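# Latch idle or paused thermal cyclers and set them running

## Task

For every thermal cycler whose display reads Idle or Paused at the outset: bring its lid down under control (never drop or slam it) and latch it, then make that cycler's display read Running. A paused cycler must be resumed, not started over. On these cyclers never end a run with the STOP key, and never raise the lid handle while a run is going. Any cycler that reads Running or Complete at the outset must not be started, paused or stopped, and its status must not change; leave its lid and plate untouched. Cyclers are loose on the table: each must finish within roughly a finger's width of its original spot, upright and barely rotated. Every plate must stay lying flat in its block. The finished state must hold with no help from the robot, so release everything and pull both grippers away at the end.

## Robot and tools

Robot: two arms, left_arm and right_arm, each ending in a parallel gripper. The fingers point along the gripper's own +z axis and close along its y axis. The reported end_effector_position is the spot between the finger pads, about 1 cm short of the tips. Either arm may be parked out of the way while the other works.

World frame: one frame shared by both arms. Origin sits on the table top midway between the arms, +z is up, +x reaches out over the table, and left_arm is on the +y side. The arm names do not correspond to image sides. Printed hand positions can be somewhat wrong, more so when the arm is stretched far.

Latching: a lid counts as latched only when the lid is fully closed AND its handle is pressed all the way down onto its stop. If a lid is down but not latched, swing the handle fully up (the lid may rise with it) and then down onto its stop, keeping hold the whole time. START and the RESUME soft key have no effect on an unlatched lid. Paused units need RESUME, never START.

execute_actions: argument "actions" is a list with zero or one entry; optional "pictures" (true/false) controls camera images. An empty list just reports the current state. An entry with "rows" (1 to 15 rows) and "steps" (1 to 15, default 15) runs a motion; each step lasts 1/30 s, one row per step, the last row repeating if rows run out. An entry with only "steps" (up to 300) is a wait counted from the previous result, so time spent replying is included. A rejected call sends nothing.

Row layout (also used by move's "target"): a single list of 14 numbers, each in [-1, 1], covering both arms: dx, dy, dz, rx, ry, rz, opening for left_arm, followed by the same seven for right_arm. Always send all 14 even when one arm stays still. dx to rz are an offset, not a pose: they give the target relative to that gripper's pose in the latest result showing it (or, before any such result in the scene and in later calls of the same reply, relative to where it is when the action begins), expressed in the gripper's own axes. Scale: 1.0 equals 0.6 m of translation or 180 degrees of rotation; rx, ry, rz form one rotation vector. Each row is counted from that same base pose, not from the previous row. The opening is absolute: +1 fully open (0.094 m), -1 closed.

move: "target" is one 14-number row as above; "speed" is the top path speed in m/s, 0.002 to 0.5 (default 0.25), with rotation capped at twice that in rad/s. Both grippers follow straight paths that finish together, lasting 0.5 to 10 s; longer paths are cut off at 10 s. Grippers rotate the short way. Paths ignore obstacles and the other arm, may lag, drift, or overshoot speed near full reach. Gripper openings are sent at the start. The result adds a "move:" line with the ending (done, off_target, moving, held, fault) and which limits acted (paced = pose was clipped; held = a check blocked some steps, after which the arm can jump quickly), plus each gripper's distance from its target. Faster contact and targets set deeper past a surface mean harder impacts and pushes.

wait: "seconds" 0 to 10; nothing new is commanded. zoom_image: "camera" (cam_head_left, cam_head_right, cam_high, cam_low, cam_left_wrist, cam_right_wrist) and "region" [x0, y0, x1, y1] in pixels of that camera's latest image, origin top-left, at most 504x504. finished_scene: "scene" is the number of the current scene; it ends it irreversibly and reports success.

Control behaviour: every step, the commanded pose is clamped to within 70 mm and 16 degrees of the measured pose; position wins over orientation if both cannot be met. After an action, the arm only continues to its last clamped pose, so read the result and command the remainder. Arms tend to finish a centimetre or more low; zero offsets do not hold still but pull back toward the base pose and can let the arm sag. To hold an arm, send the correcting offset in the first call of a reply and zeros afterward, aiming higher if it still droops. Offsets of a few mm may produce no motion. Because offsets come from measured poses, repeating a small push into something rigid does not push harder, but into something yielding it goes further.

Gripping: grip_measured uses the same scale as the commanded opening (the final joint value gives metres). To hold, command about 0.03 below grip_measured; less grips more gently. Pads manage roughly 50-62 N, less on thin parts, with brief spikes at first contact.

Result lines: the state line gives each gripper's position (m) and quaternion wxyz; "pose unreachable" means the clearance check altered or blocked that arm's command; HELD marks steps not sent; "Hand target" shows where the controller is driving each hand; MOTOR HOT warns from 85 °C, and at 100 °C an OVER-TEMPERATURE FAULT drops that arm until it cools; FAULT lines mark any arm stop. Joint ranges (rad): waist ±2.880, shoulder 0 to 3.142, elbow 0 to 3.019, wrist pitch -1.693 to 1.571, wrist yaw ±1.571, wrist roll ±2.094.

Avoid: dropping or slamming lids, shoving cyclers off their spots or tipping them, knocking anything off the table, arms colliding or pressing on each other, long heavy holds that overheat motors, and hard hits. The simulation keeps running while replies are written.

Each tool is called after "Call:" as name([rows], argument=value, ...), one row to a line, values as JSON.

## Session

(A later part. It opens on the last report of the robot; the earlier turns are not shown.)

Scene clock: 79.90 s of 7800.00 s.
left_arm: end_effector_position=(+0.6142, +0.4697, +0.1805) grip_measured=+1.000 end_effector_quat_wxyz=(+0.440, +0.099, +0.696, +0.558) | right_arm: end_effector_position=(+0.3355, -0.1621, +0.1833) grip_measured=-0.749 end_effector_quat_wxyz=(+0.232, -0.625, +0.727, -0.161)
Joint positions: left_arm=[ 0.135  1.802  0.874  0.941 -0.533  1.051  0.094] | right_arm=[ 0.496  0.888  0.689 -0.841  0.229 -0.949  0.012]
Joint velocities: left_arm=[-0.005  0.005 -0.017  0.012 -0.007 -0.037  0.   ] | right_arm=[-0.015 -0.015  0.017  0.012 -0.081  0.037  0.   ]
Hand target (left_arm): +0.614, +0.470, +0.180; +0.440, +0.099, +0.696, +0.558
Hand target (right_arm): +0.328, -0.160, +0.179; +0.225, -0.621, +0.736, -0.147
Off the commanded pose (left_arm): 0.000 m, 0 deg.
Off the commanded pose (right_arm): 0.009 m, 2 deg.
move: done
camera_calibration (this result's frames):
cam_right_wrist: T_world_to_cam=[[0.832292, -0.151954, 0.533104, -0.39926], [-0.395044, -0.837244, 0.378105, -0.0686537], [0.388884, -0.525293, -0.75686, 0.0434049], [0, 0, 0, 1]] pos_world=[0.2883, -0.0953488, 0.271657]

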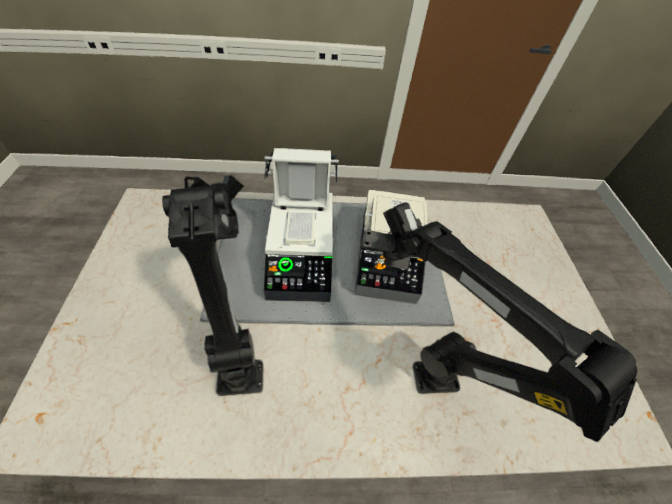

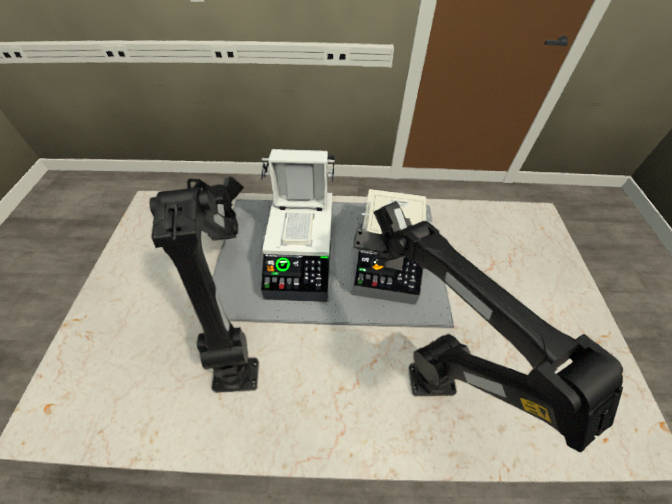

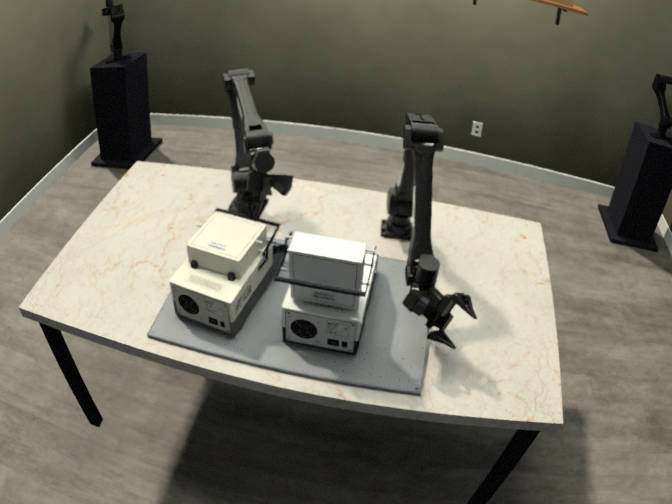

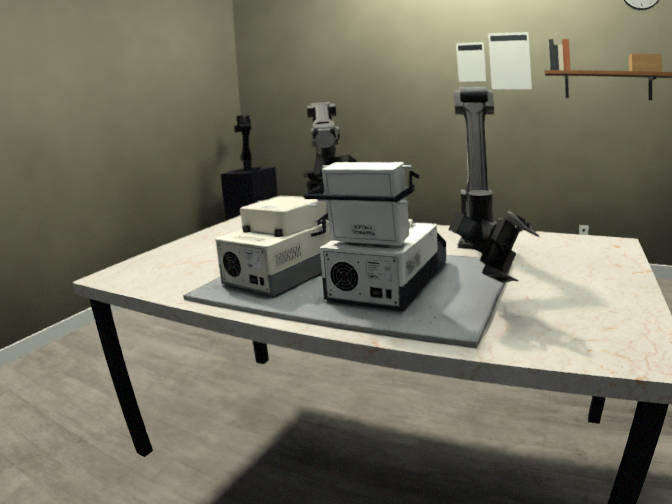

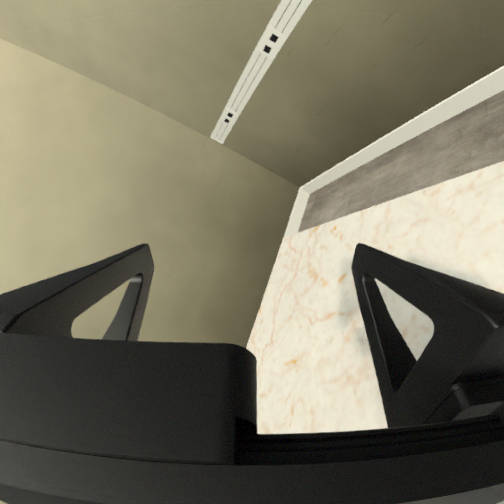

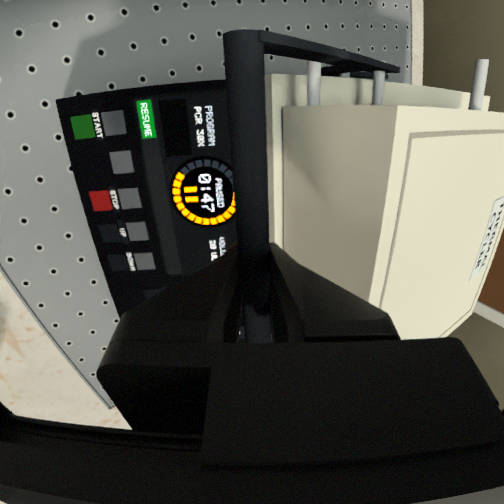

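Call:
move(target=[0,0,0,0,0,0,1, 0,-0.07,-0.053,0,0,0,-0.78], speed=0.04)

Call:
move(target=[0,0,0,0,0,0,1, 0,-0.085,-0.015,0,0,0,-0.78], speed=0.04)

Call:
zoom_image(camera="cam_high", region=[160, 150, 340, 340])

Scene clock: 89.90 s of 7800.00 s.
left_arm: end_effector_position=(+0.6142, +0.4697, +0.1805) grip_measured=+1.000 end_effector_quat_wxyz=(+0.440, +0.099, +0.696, +0.558) | right_arm: end_effector_position=(+0.3381, -0.1630, +0.1917) grip_measured=-0.754 end_effector_quat_wxyz=(+0.213, -0.640, +0.725, -0.141)
Joint positions: left_arm=[ 0.135  1.802  0.874  0.941 -0.533  1.051  0.094] | right_arm=[ 0.464  0.915  0.743 -0.911  0.176 -0.99   0.012]
Joint velocities: left_arm=[-0.015 -0.015  0.012 -0.017  0.022  0.051  0.   ] | right_arm=[-0.015 -0.005 -0.002  0.002  0.007 -0.007  0.001]
Hand target (left_arm): +0.614, +0.470, +0.180; +0.440, +0.099, +0.696, +0.558
Hand target (right_arm): +0.352, -0.171, +0.231; +0.232, -0.625, +0.727, -0.162
Off the commanded pose (left_arm): 0.000 m, 0 deg.
Off the commanded pose (right_arm): 0.044 m, 4 deg.
After step 90, 5.47 s passed at rest.
move: off_target (right_arm)
camera_calibration (this result's frames):
cam_right_wrist: T_world_to_cam=[[0.865465, -0.12725, 0.484538, -0.403904], [-0.349078, -0.846918, 0.401092, -0.0930837], [0.359325, -0.516273, -0.777398, 0.0637521], [0, 0, 0, 1]] pos_world=[0.294164, -0.0973174, 0.282603]

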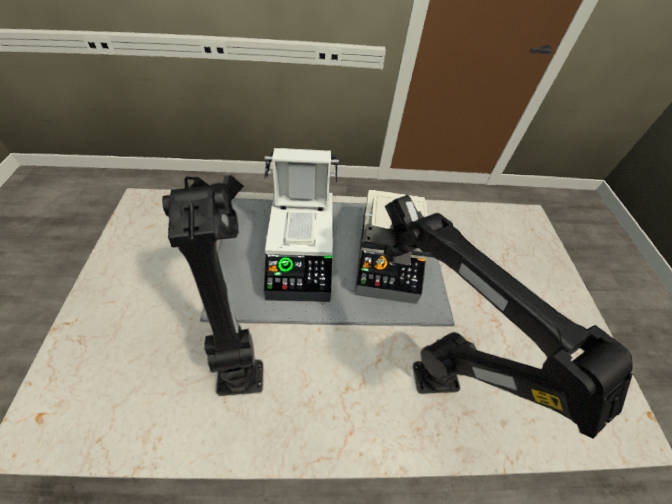

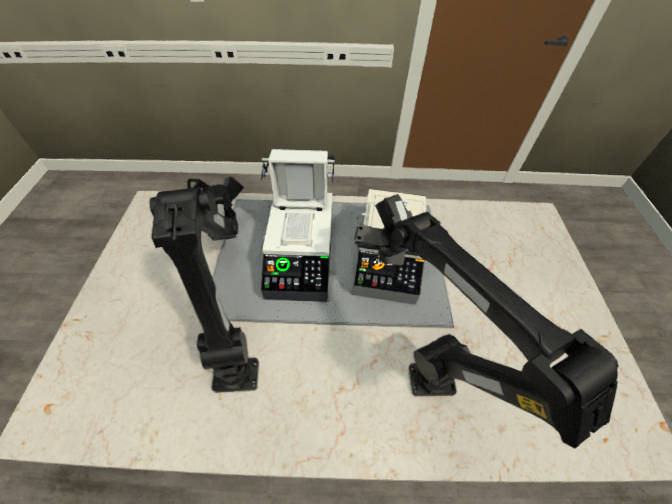

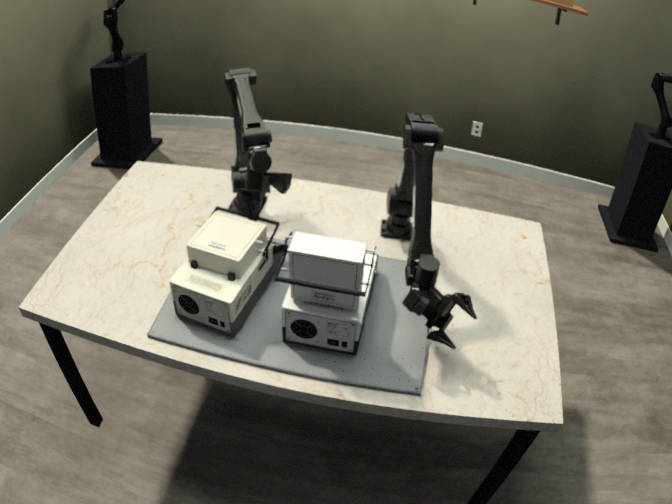

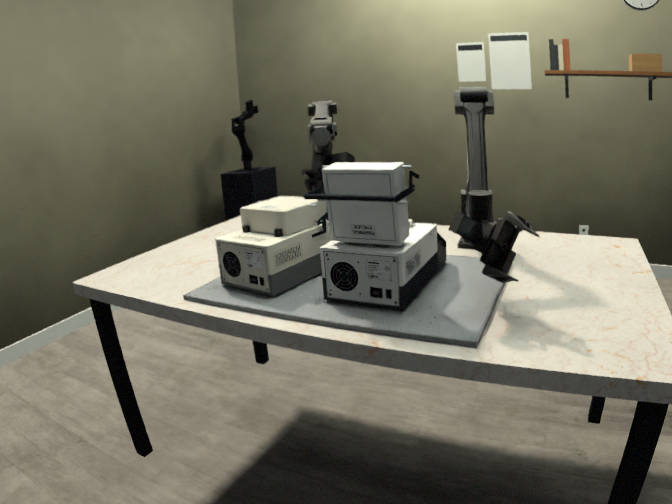

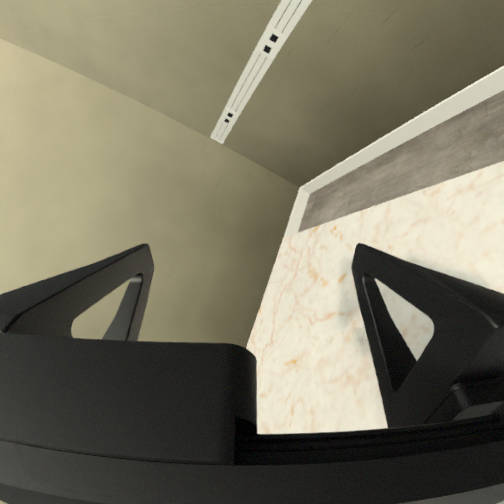

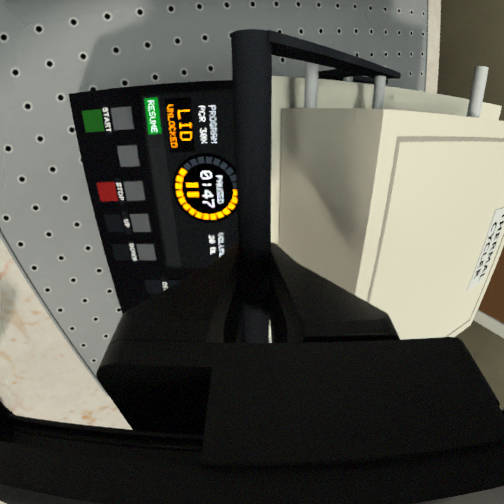

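Scene clock: 91.43 s of 7800.00 s.
left_arm: end_effector_position=(+0.6142, +0.4697, +0.1805) grip_measured=+1.000 end_effector_quat_wxyz=(+0.440, +0.099, +0.696, +0.558) | right_arm: end_effector_position=(+0.3393, -0.1628, +0.1934) grip_measured=-0.756 end_effector_quat_wxyz=(+0.190, -0.651, +0.727, -0.107)
Joint positions: left_arm=[ 0.135  1.802  0.874  0.941 -0.533  1.051  0.094] | right_arm=[ 0.426  0.955  0.79  -0.977  0.105 -1.02   0.011]
Joint velocities: left_arm=[-0.005  0.005  0.017  0.002 -0.022  0.022  0.   ] | right_arm=[ 0.005  0.015  0.012  0.002 -0.022 -0.095  0.   ]
Hand target (left_arm): +0.614, +0.470, +0.180; +0.440, +0.099, +0.696, +0.558
Hand target (right_arm): +0.374, -0.172, +0.224; +0.211, -0.639, +0.726, -0.142
Off the commanded pose (left_arm): 0.000 m, 0 deg.
Off the commanded pose (right_arm): 0.050 m, 5 deg.
move: off_target (right_arm)
camera_calibration (this result's frames):
cam_right_wrist: T_world_to_cam=[[0.90363, -0.1161, 0.412279, -0.402947], [-0.299206, -0.859863, 0.413656, -0.114666], [0.306479, -0.497148, -0.811736, 0.0923169], [0, 0, 0, 1]] pos_world=[0.301513, -0.0994844, 0.288496]

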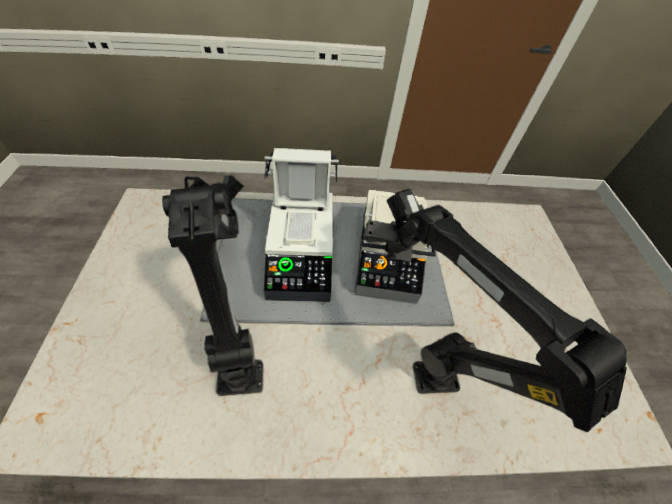

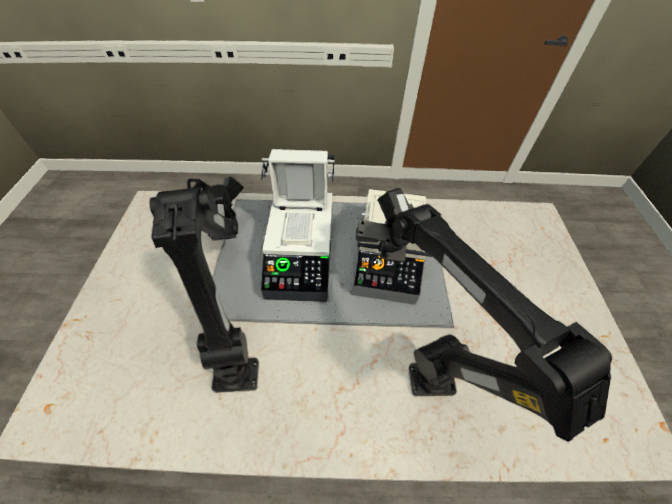

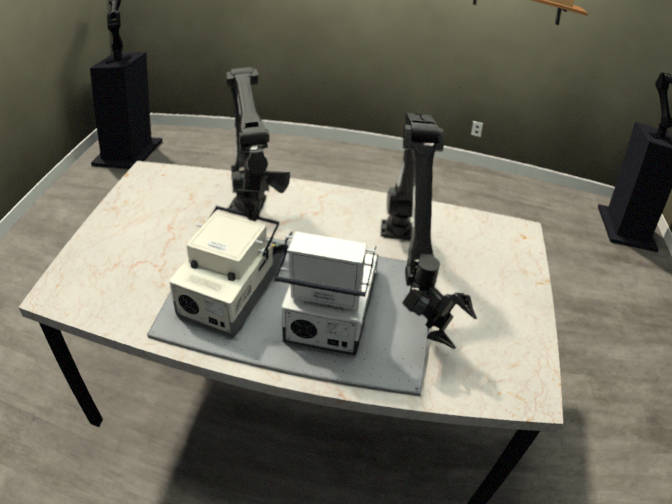

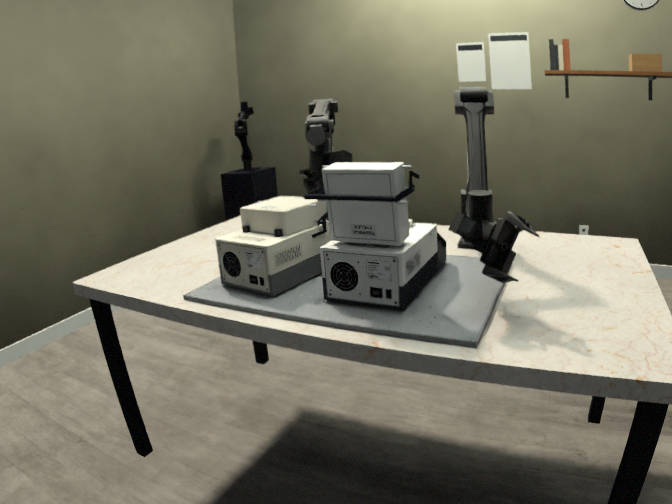

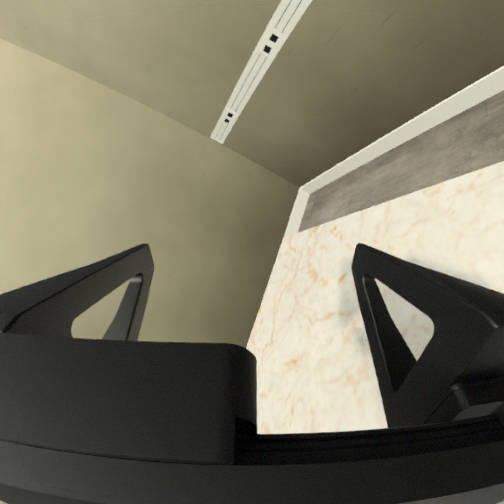

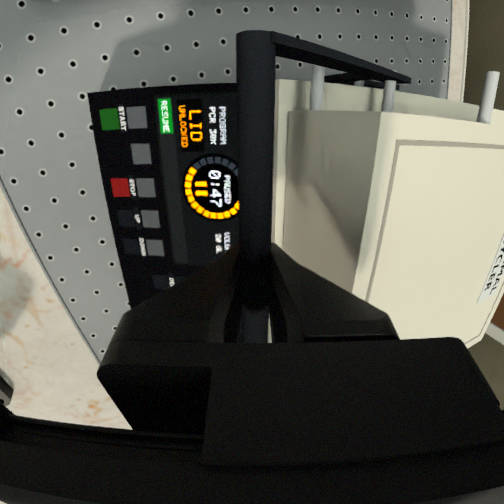

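Region (160, 150, 340, 340) of cam_high's 672x504 image, scaled by 2.653, with more detail than that image has; it fills the left 477 columns of this view, and the rest is white.

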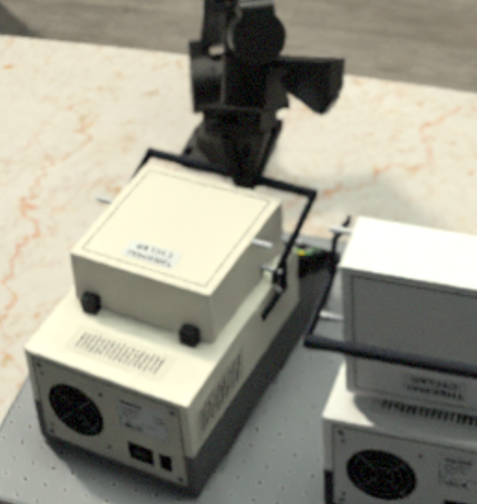

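Call:
move(target=[0,0,0,0,0,0,1, 0,0.03,0.05,0,0,0,-0.78], speed=0.03)

Scene clock: 98.57 s of 7800.00 s.
left_arm: end_effector_position=(+0.6142, +0.4697, +0.1805) grip_measured=+1.000 end_effector_quat_wxyz=(+0.440, +0.099, +0.696, +0.558) | right_arm: end_effector_position=(+0.3355, -0.1616, +0.1816) grip_measured=-0.757 end_effector_quat_wxyz=(+0.201, -0.649, +0.725, -0.115)
Joint positions: left_arm=[ 0.135  1.802  0.874  0.941 -0.533  1.051  0.094] | right_arm=[ 0.442  0.937  0.742 -0.923  0.12  -1.009  0.011]
Joint velocities: left_arm=[-0.005 -0.005  0.002 -0.012  0.022 -0.022  0.   ] | right_arm=[ 0.005  0.005  0.022 -0.002 -0.022 -0.022 -0.001]
Hand target (left_arm): +0.614, +0.470, +0.180; +0.440, +0.099, +0.696, +0.558
Hand target (right_arm): +0.334, -0.158, +0.160; +0.190, -0.651, +0.727, -0.108
Off the commanded pose (left_arm): 0.000 m, 0 deg.
Off the commanded pose (right_arm): 0.023 m, 2 deg.
After step 90, 2.73 s passed at rest.
move: off_target (right_arm)
camera_calibration (this result's frames):
cam_right_wrist: T_world_to_cam=[[0.89256, -0.117065, 0.435467, -0.395146], [-0.309554, -0.861285, 0.402944, -0.104734], [0.327891, -0.494453, -0.804987, 0.07661], [0, 0, 0, 1]] pos_world=[0.295151, -0.0985832, 0.275945]

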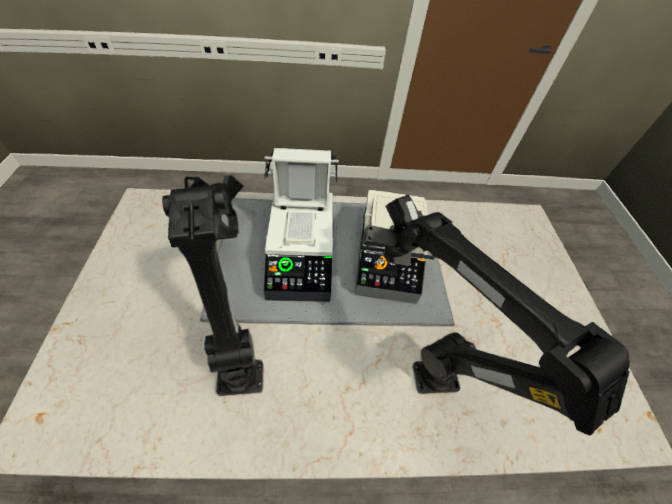

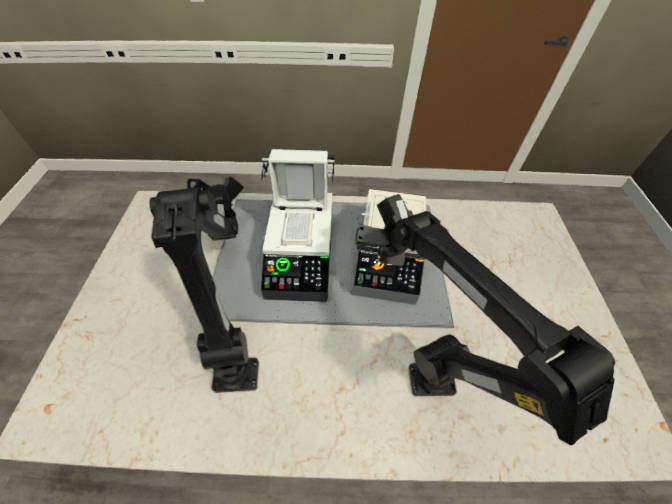

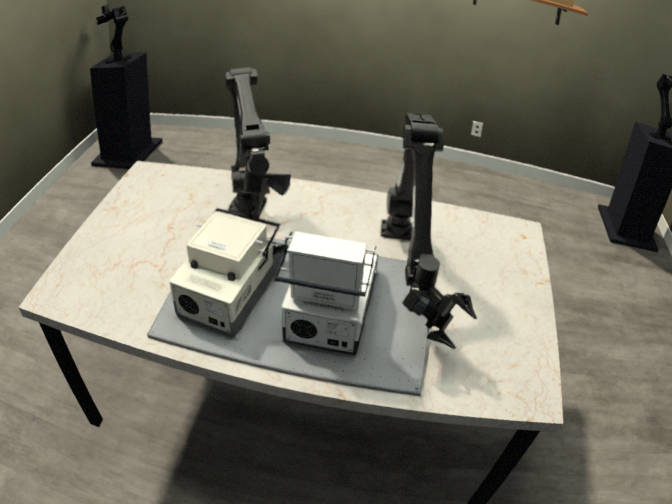

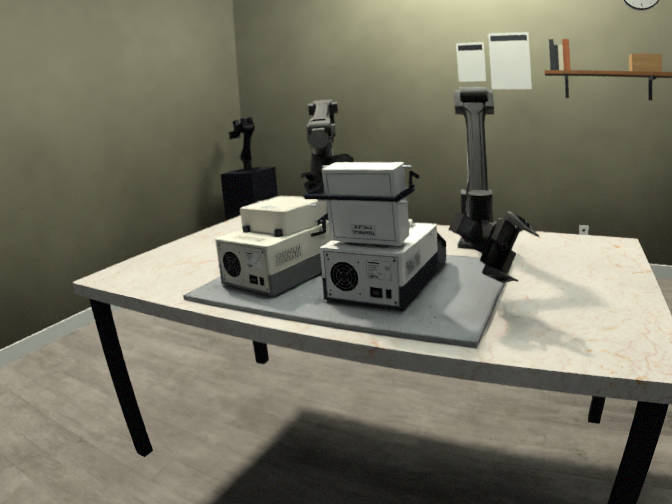

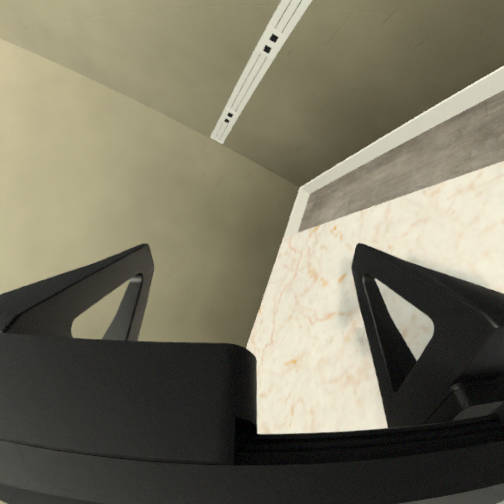

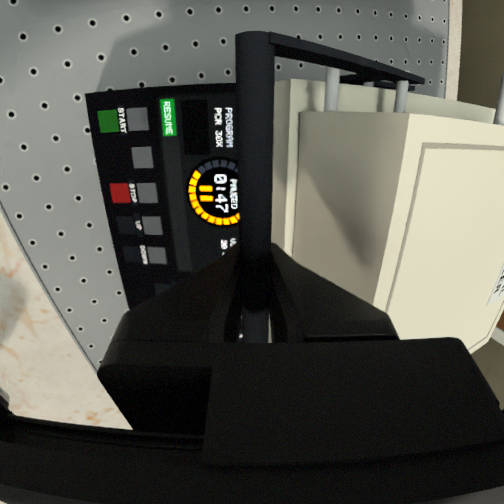

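Call:
move(target=[0,0,0,0,0,0,1, 0,0,0,0,0,0,0.2])

Call:
move(target=[0,0,0,0,0,0,1, 0,0,-0.09,0,0,0,0.2], speed=0.1)

Call:
move(target=[0,0,0,0,0,0,1, 0.1,0.06,0,0,0,0,-1], speed=0.1)

Scene clock: 114.60 s of 7800.00 s.
left_arm: end_effector_position=(+0.6142, +0.4697, +0.1805) grip_measured=+1.000 end_effector_quat_wxyz=(+0.440, +0.099, +0.696, +0.558) | right_arm: end_effector_position=(+0.3350, -0.1619, +0.1815) grip_measured=+0.198 end_effector_quat_wxyz=(+0.201, -0.649, +0.724, -0.115)
Joint positions: left_arm=[ 0.135  1.802  0.874  0.941 -0.533  1.051  0.094] | right_arm=[ 0.442  0.935  0.74  -0.923  0.12  -1.009  0.056]
Joint velocities: left_arm=[ 0.005  0.005  0.007  0.002 -0.007 -0.037  0.   ] | right_arm=[-0.015  0.015 -0.007 -0.012 -0.007 -0.022 -0.001]
Hand target (left_arm): +0.614, +0.470, +0.180; +0.440, +0.099, +0.696, +0.558
Hand target (right_arm): +0.335, -0.162, +0.182; +0.201, -0.649, +0.724, -0.115
Off the commanded pose (left_arm): 0.000 m, 0 deg.
Off the commanded pose (right_arm): 0.001 m, 0 deg.
After step 90, 12.33 s passed at rest.
move: done
camera_calibration (this result's frames):
cam_right_wrist: T_world_to_cam=[[0.892413, -0.117142, 0.435749, -0.394696], [-0.30969, -0.861356, 0.402688, -0.104964], [0.328163, -0.494311, -0.804963, 0.0764589], [0, 0, 0, 1]] pos_world=[0.294634, -0.098852, 0.275802]

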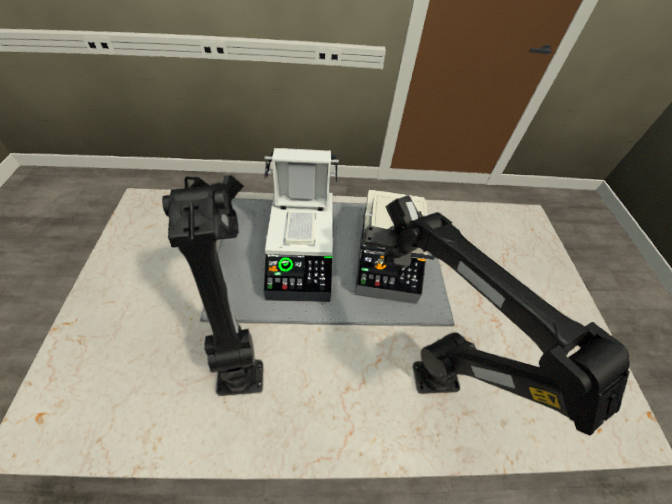

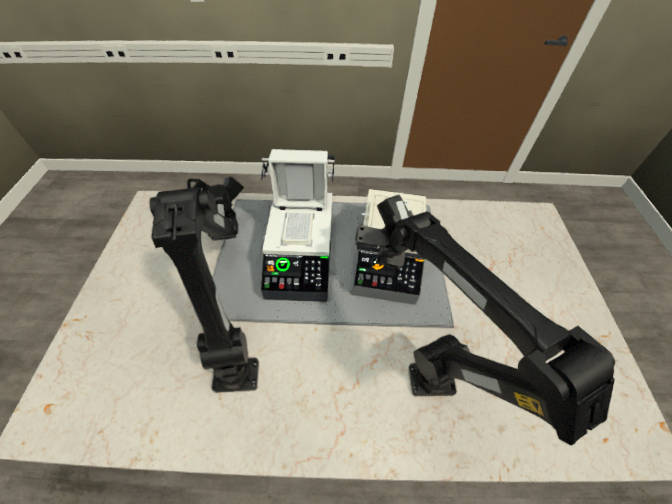

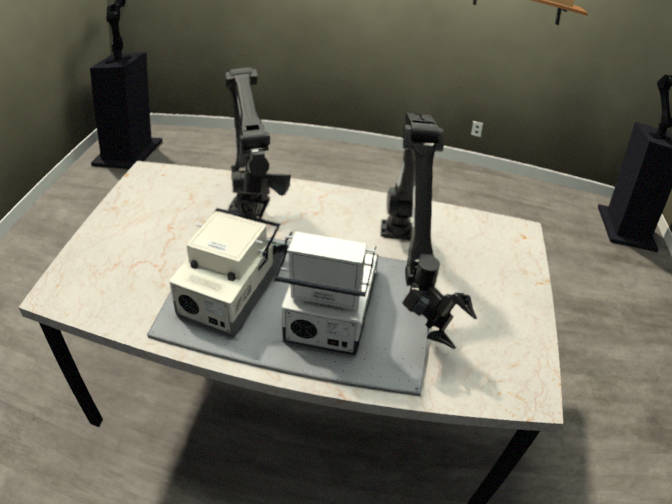

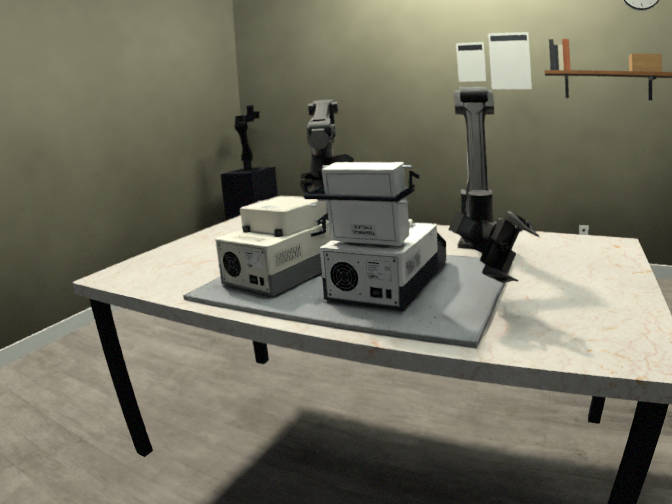

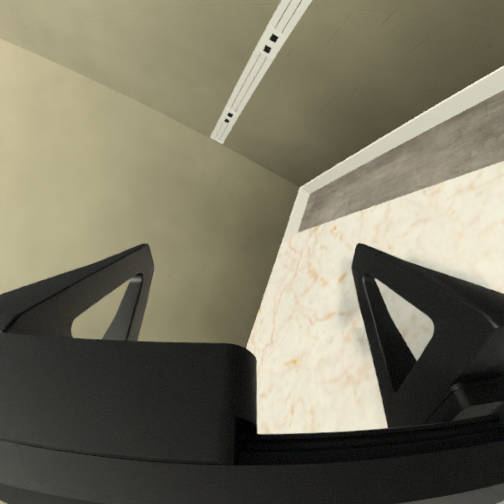

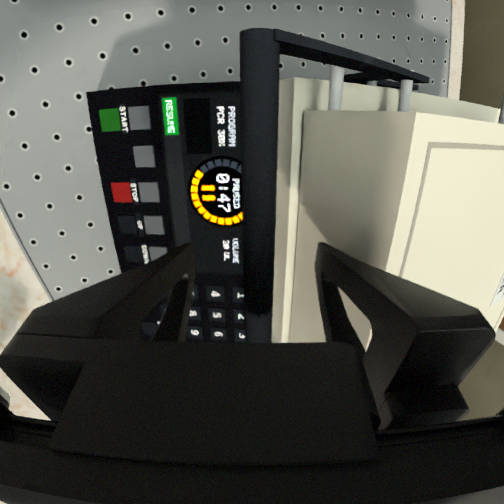

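Scene clock: 115.53 s of 7800.00 s.
left_arm: end_effector_position=(+0.6142, +0.4697, +0.1805) grip_measured=+1.000 end_effector_quat_wxyz=(+0.440, +0.099, +0.696, +0.558) | right_arm: end_effector_position=(+0.3052, -0.1737, +0.2053) grip_measured=+0.198 end_effector_quat_wxyz=(+0.184, -0.656, +0.724, -0.111)
Joint positions: left_arm=[ 0.135  1.802  0.874  0.941 -0.533  1.051  0.094] | right_arm=[ 0.456  0.846  0.767 -1.076  0.125 -1.004  0.056]
Joint velocities: left_arm=[-0.015 -0.015 -0.007  0.022 -0.022 -0.007  0.   ] | right_arm=[-0.005 -0.005 -0.017  0.007  0.095 -0.051 -0.001]
Hand target (left_arm): +0.614, +0.470, +0.180; +0.440, +0.099, +0.696, +0.558
Hand target (right_arm): +0.311, -0.168, +0.229; +0.201, -0.649, +0.724, -0.115
Off the commanded pose (left_arm): 0.000 m, 0 deg.
Off the commanded pose (right_arm): 0.026 m, 2 deg.
move: off_target (right_arm)
camera_calibration (this result's frames):
cam_right_wrist: T_world_to_cam=[[0.906061, -0.102333, 0.410586, -0.37626], [-0.290849, -0.85538, 0.42864, -0.144024], [0.307343, -0.507793, -0.80479, 0.103551], [0, 0, 0, 1]] pos_world=[0.2672, -0.109116, 0.299558]

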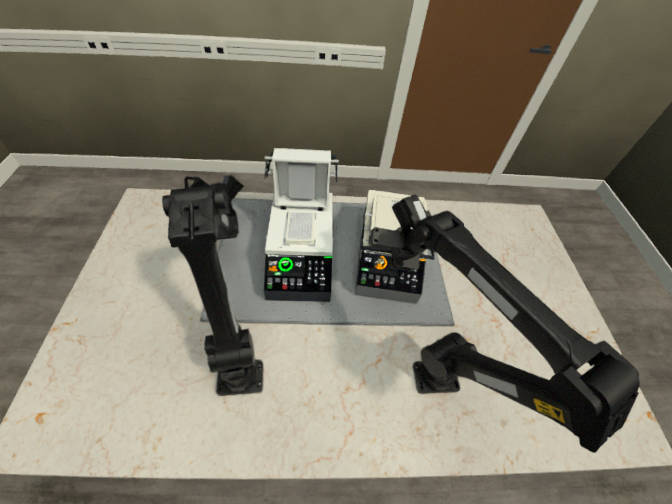

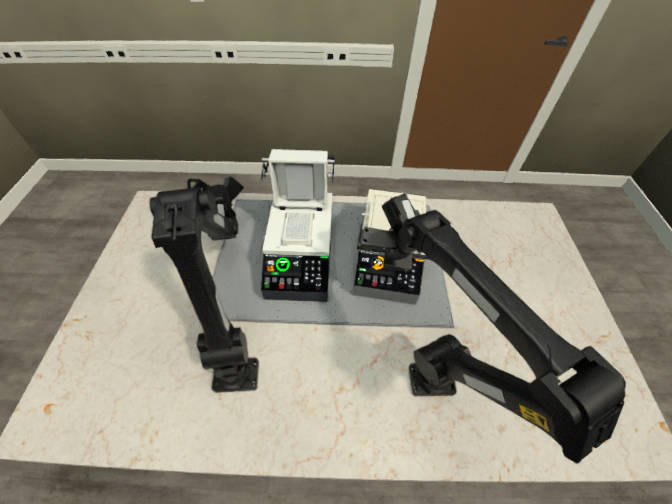

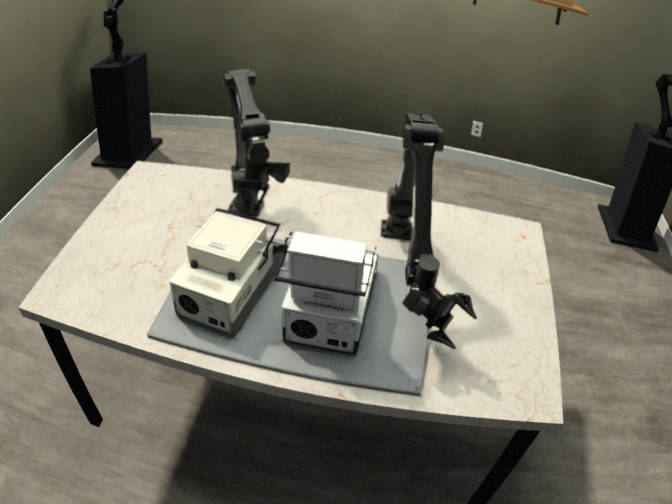

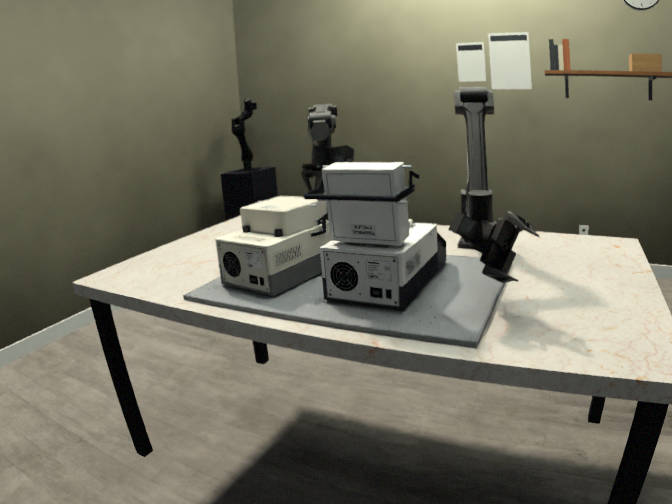

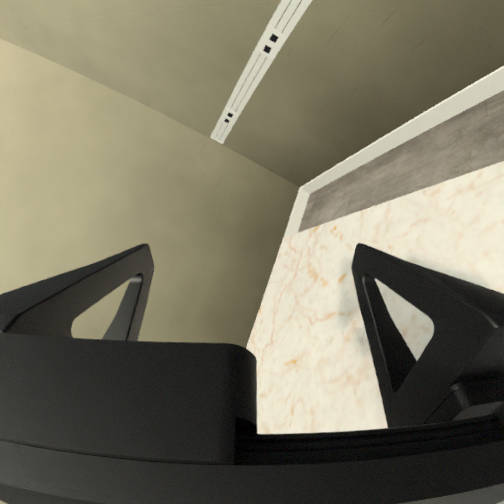

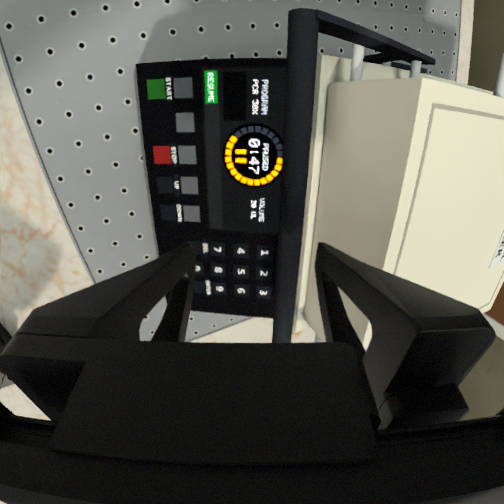

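Scene clock: 116.70 s of 7800.00 s.
left_arm: end_effector_position=(+0.6142, +0.4697, +0.1805) grip_measured=+1.000 end_effector_quat_wxyz=(+0.440, +0.099, +0.696, +0.558) | right_arm: end_effector_position=(+0.2732, -0.2268, +0.1857) grip_measured=-0.977 end_effector_quat_wxyz=(+0.192, -0.649, +0.727, -0.114)
Joint positions: left_arm=[ 0.135  1.802  0.874  0.941 -0.533  1.051  0.094] | right_arm=[ 0.282  0.665  0.638 -1.098  0.055 -1.151  0.001]
Joint velocities: left_arm=[-0.005 -0.005 -0.002  0.002 -0.051  0.037  0.   ] | right_arm=[-0.005  0.005 -0.007  0.002  0.037  0.007  0.001]
Hand target (left_arm): +0.614, +0.470, +0.180; +0.440, +0.099, +0.696, +0.558
Hand target (right_arm): +0.269, -0.229, +0.183; +0.183, -0.656, +0.724, -0.111
Off the commanded pose (left_arm): 0.000 m, 0 deg.
Off the commanded pose (right_arm): 0.006 m, 1 deg.
move: done
camera_calibration (this result's frames):
cam_right_wrist: T_world_to_cam=[[0.898648, -0.117104, 0.42275, -0.348297], [-0.30725, -0.855862, 0.416049, -0.183619], [0.313095, -0.503772, -0.8051, 0.0699934], [0, 0, 0, 1]] pos_world=[0.234665, -0.162679, 0.279989]

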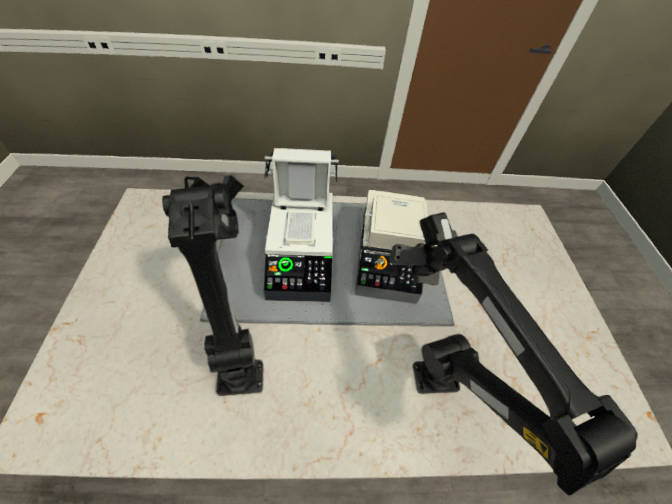

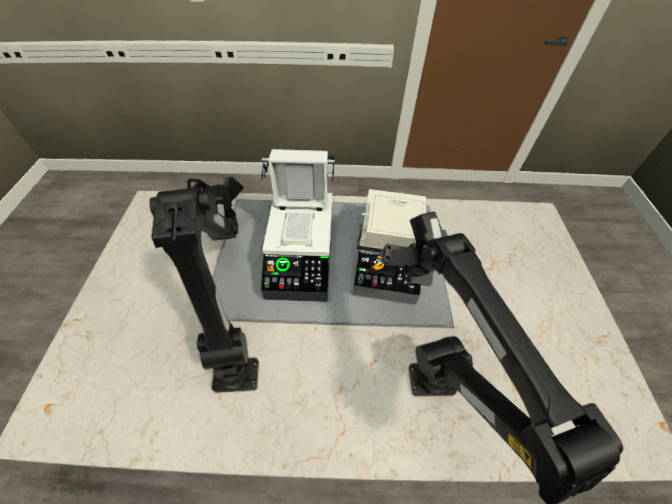

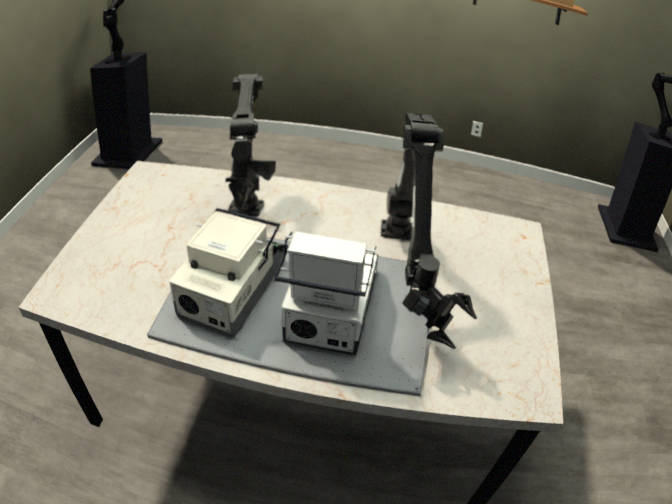

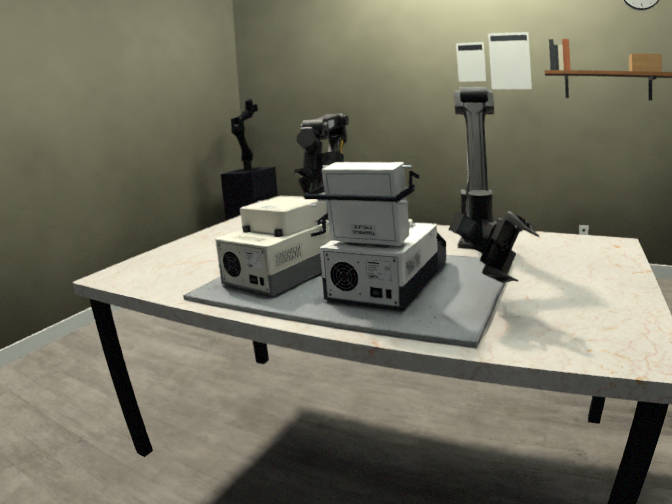

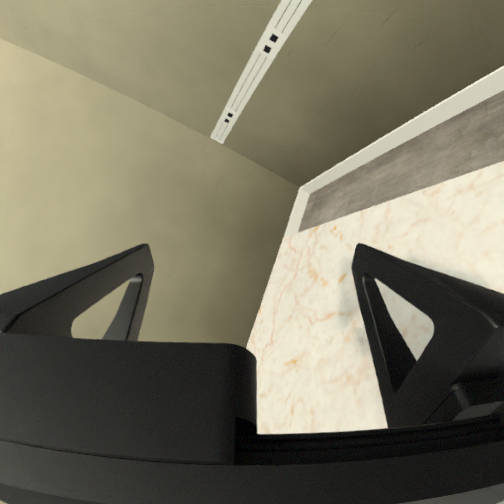

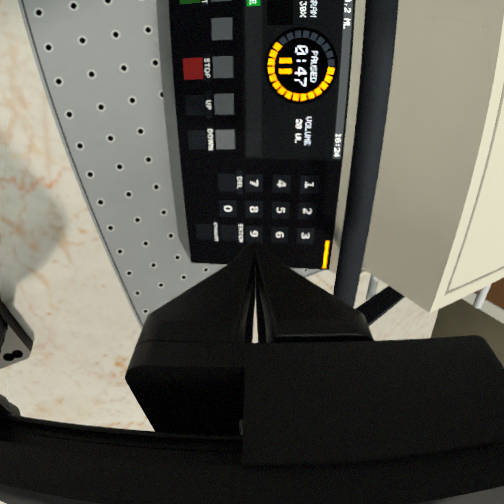

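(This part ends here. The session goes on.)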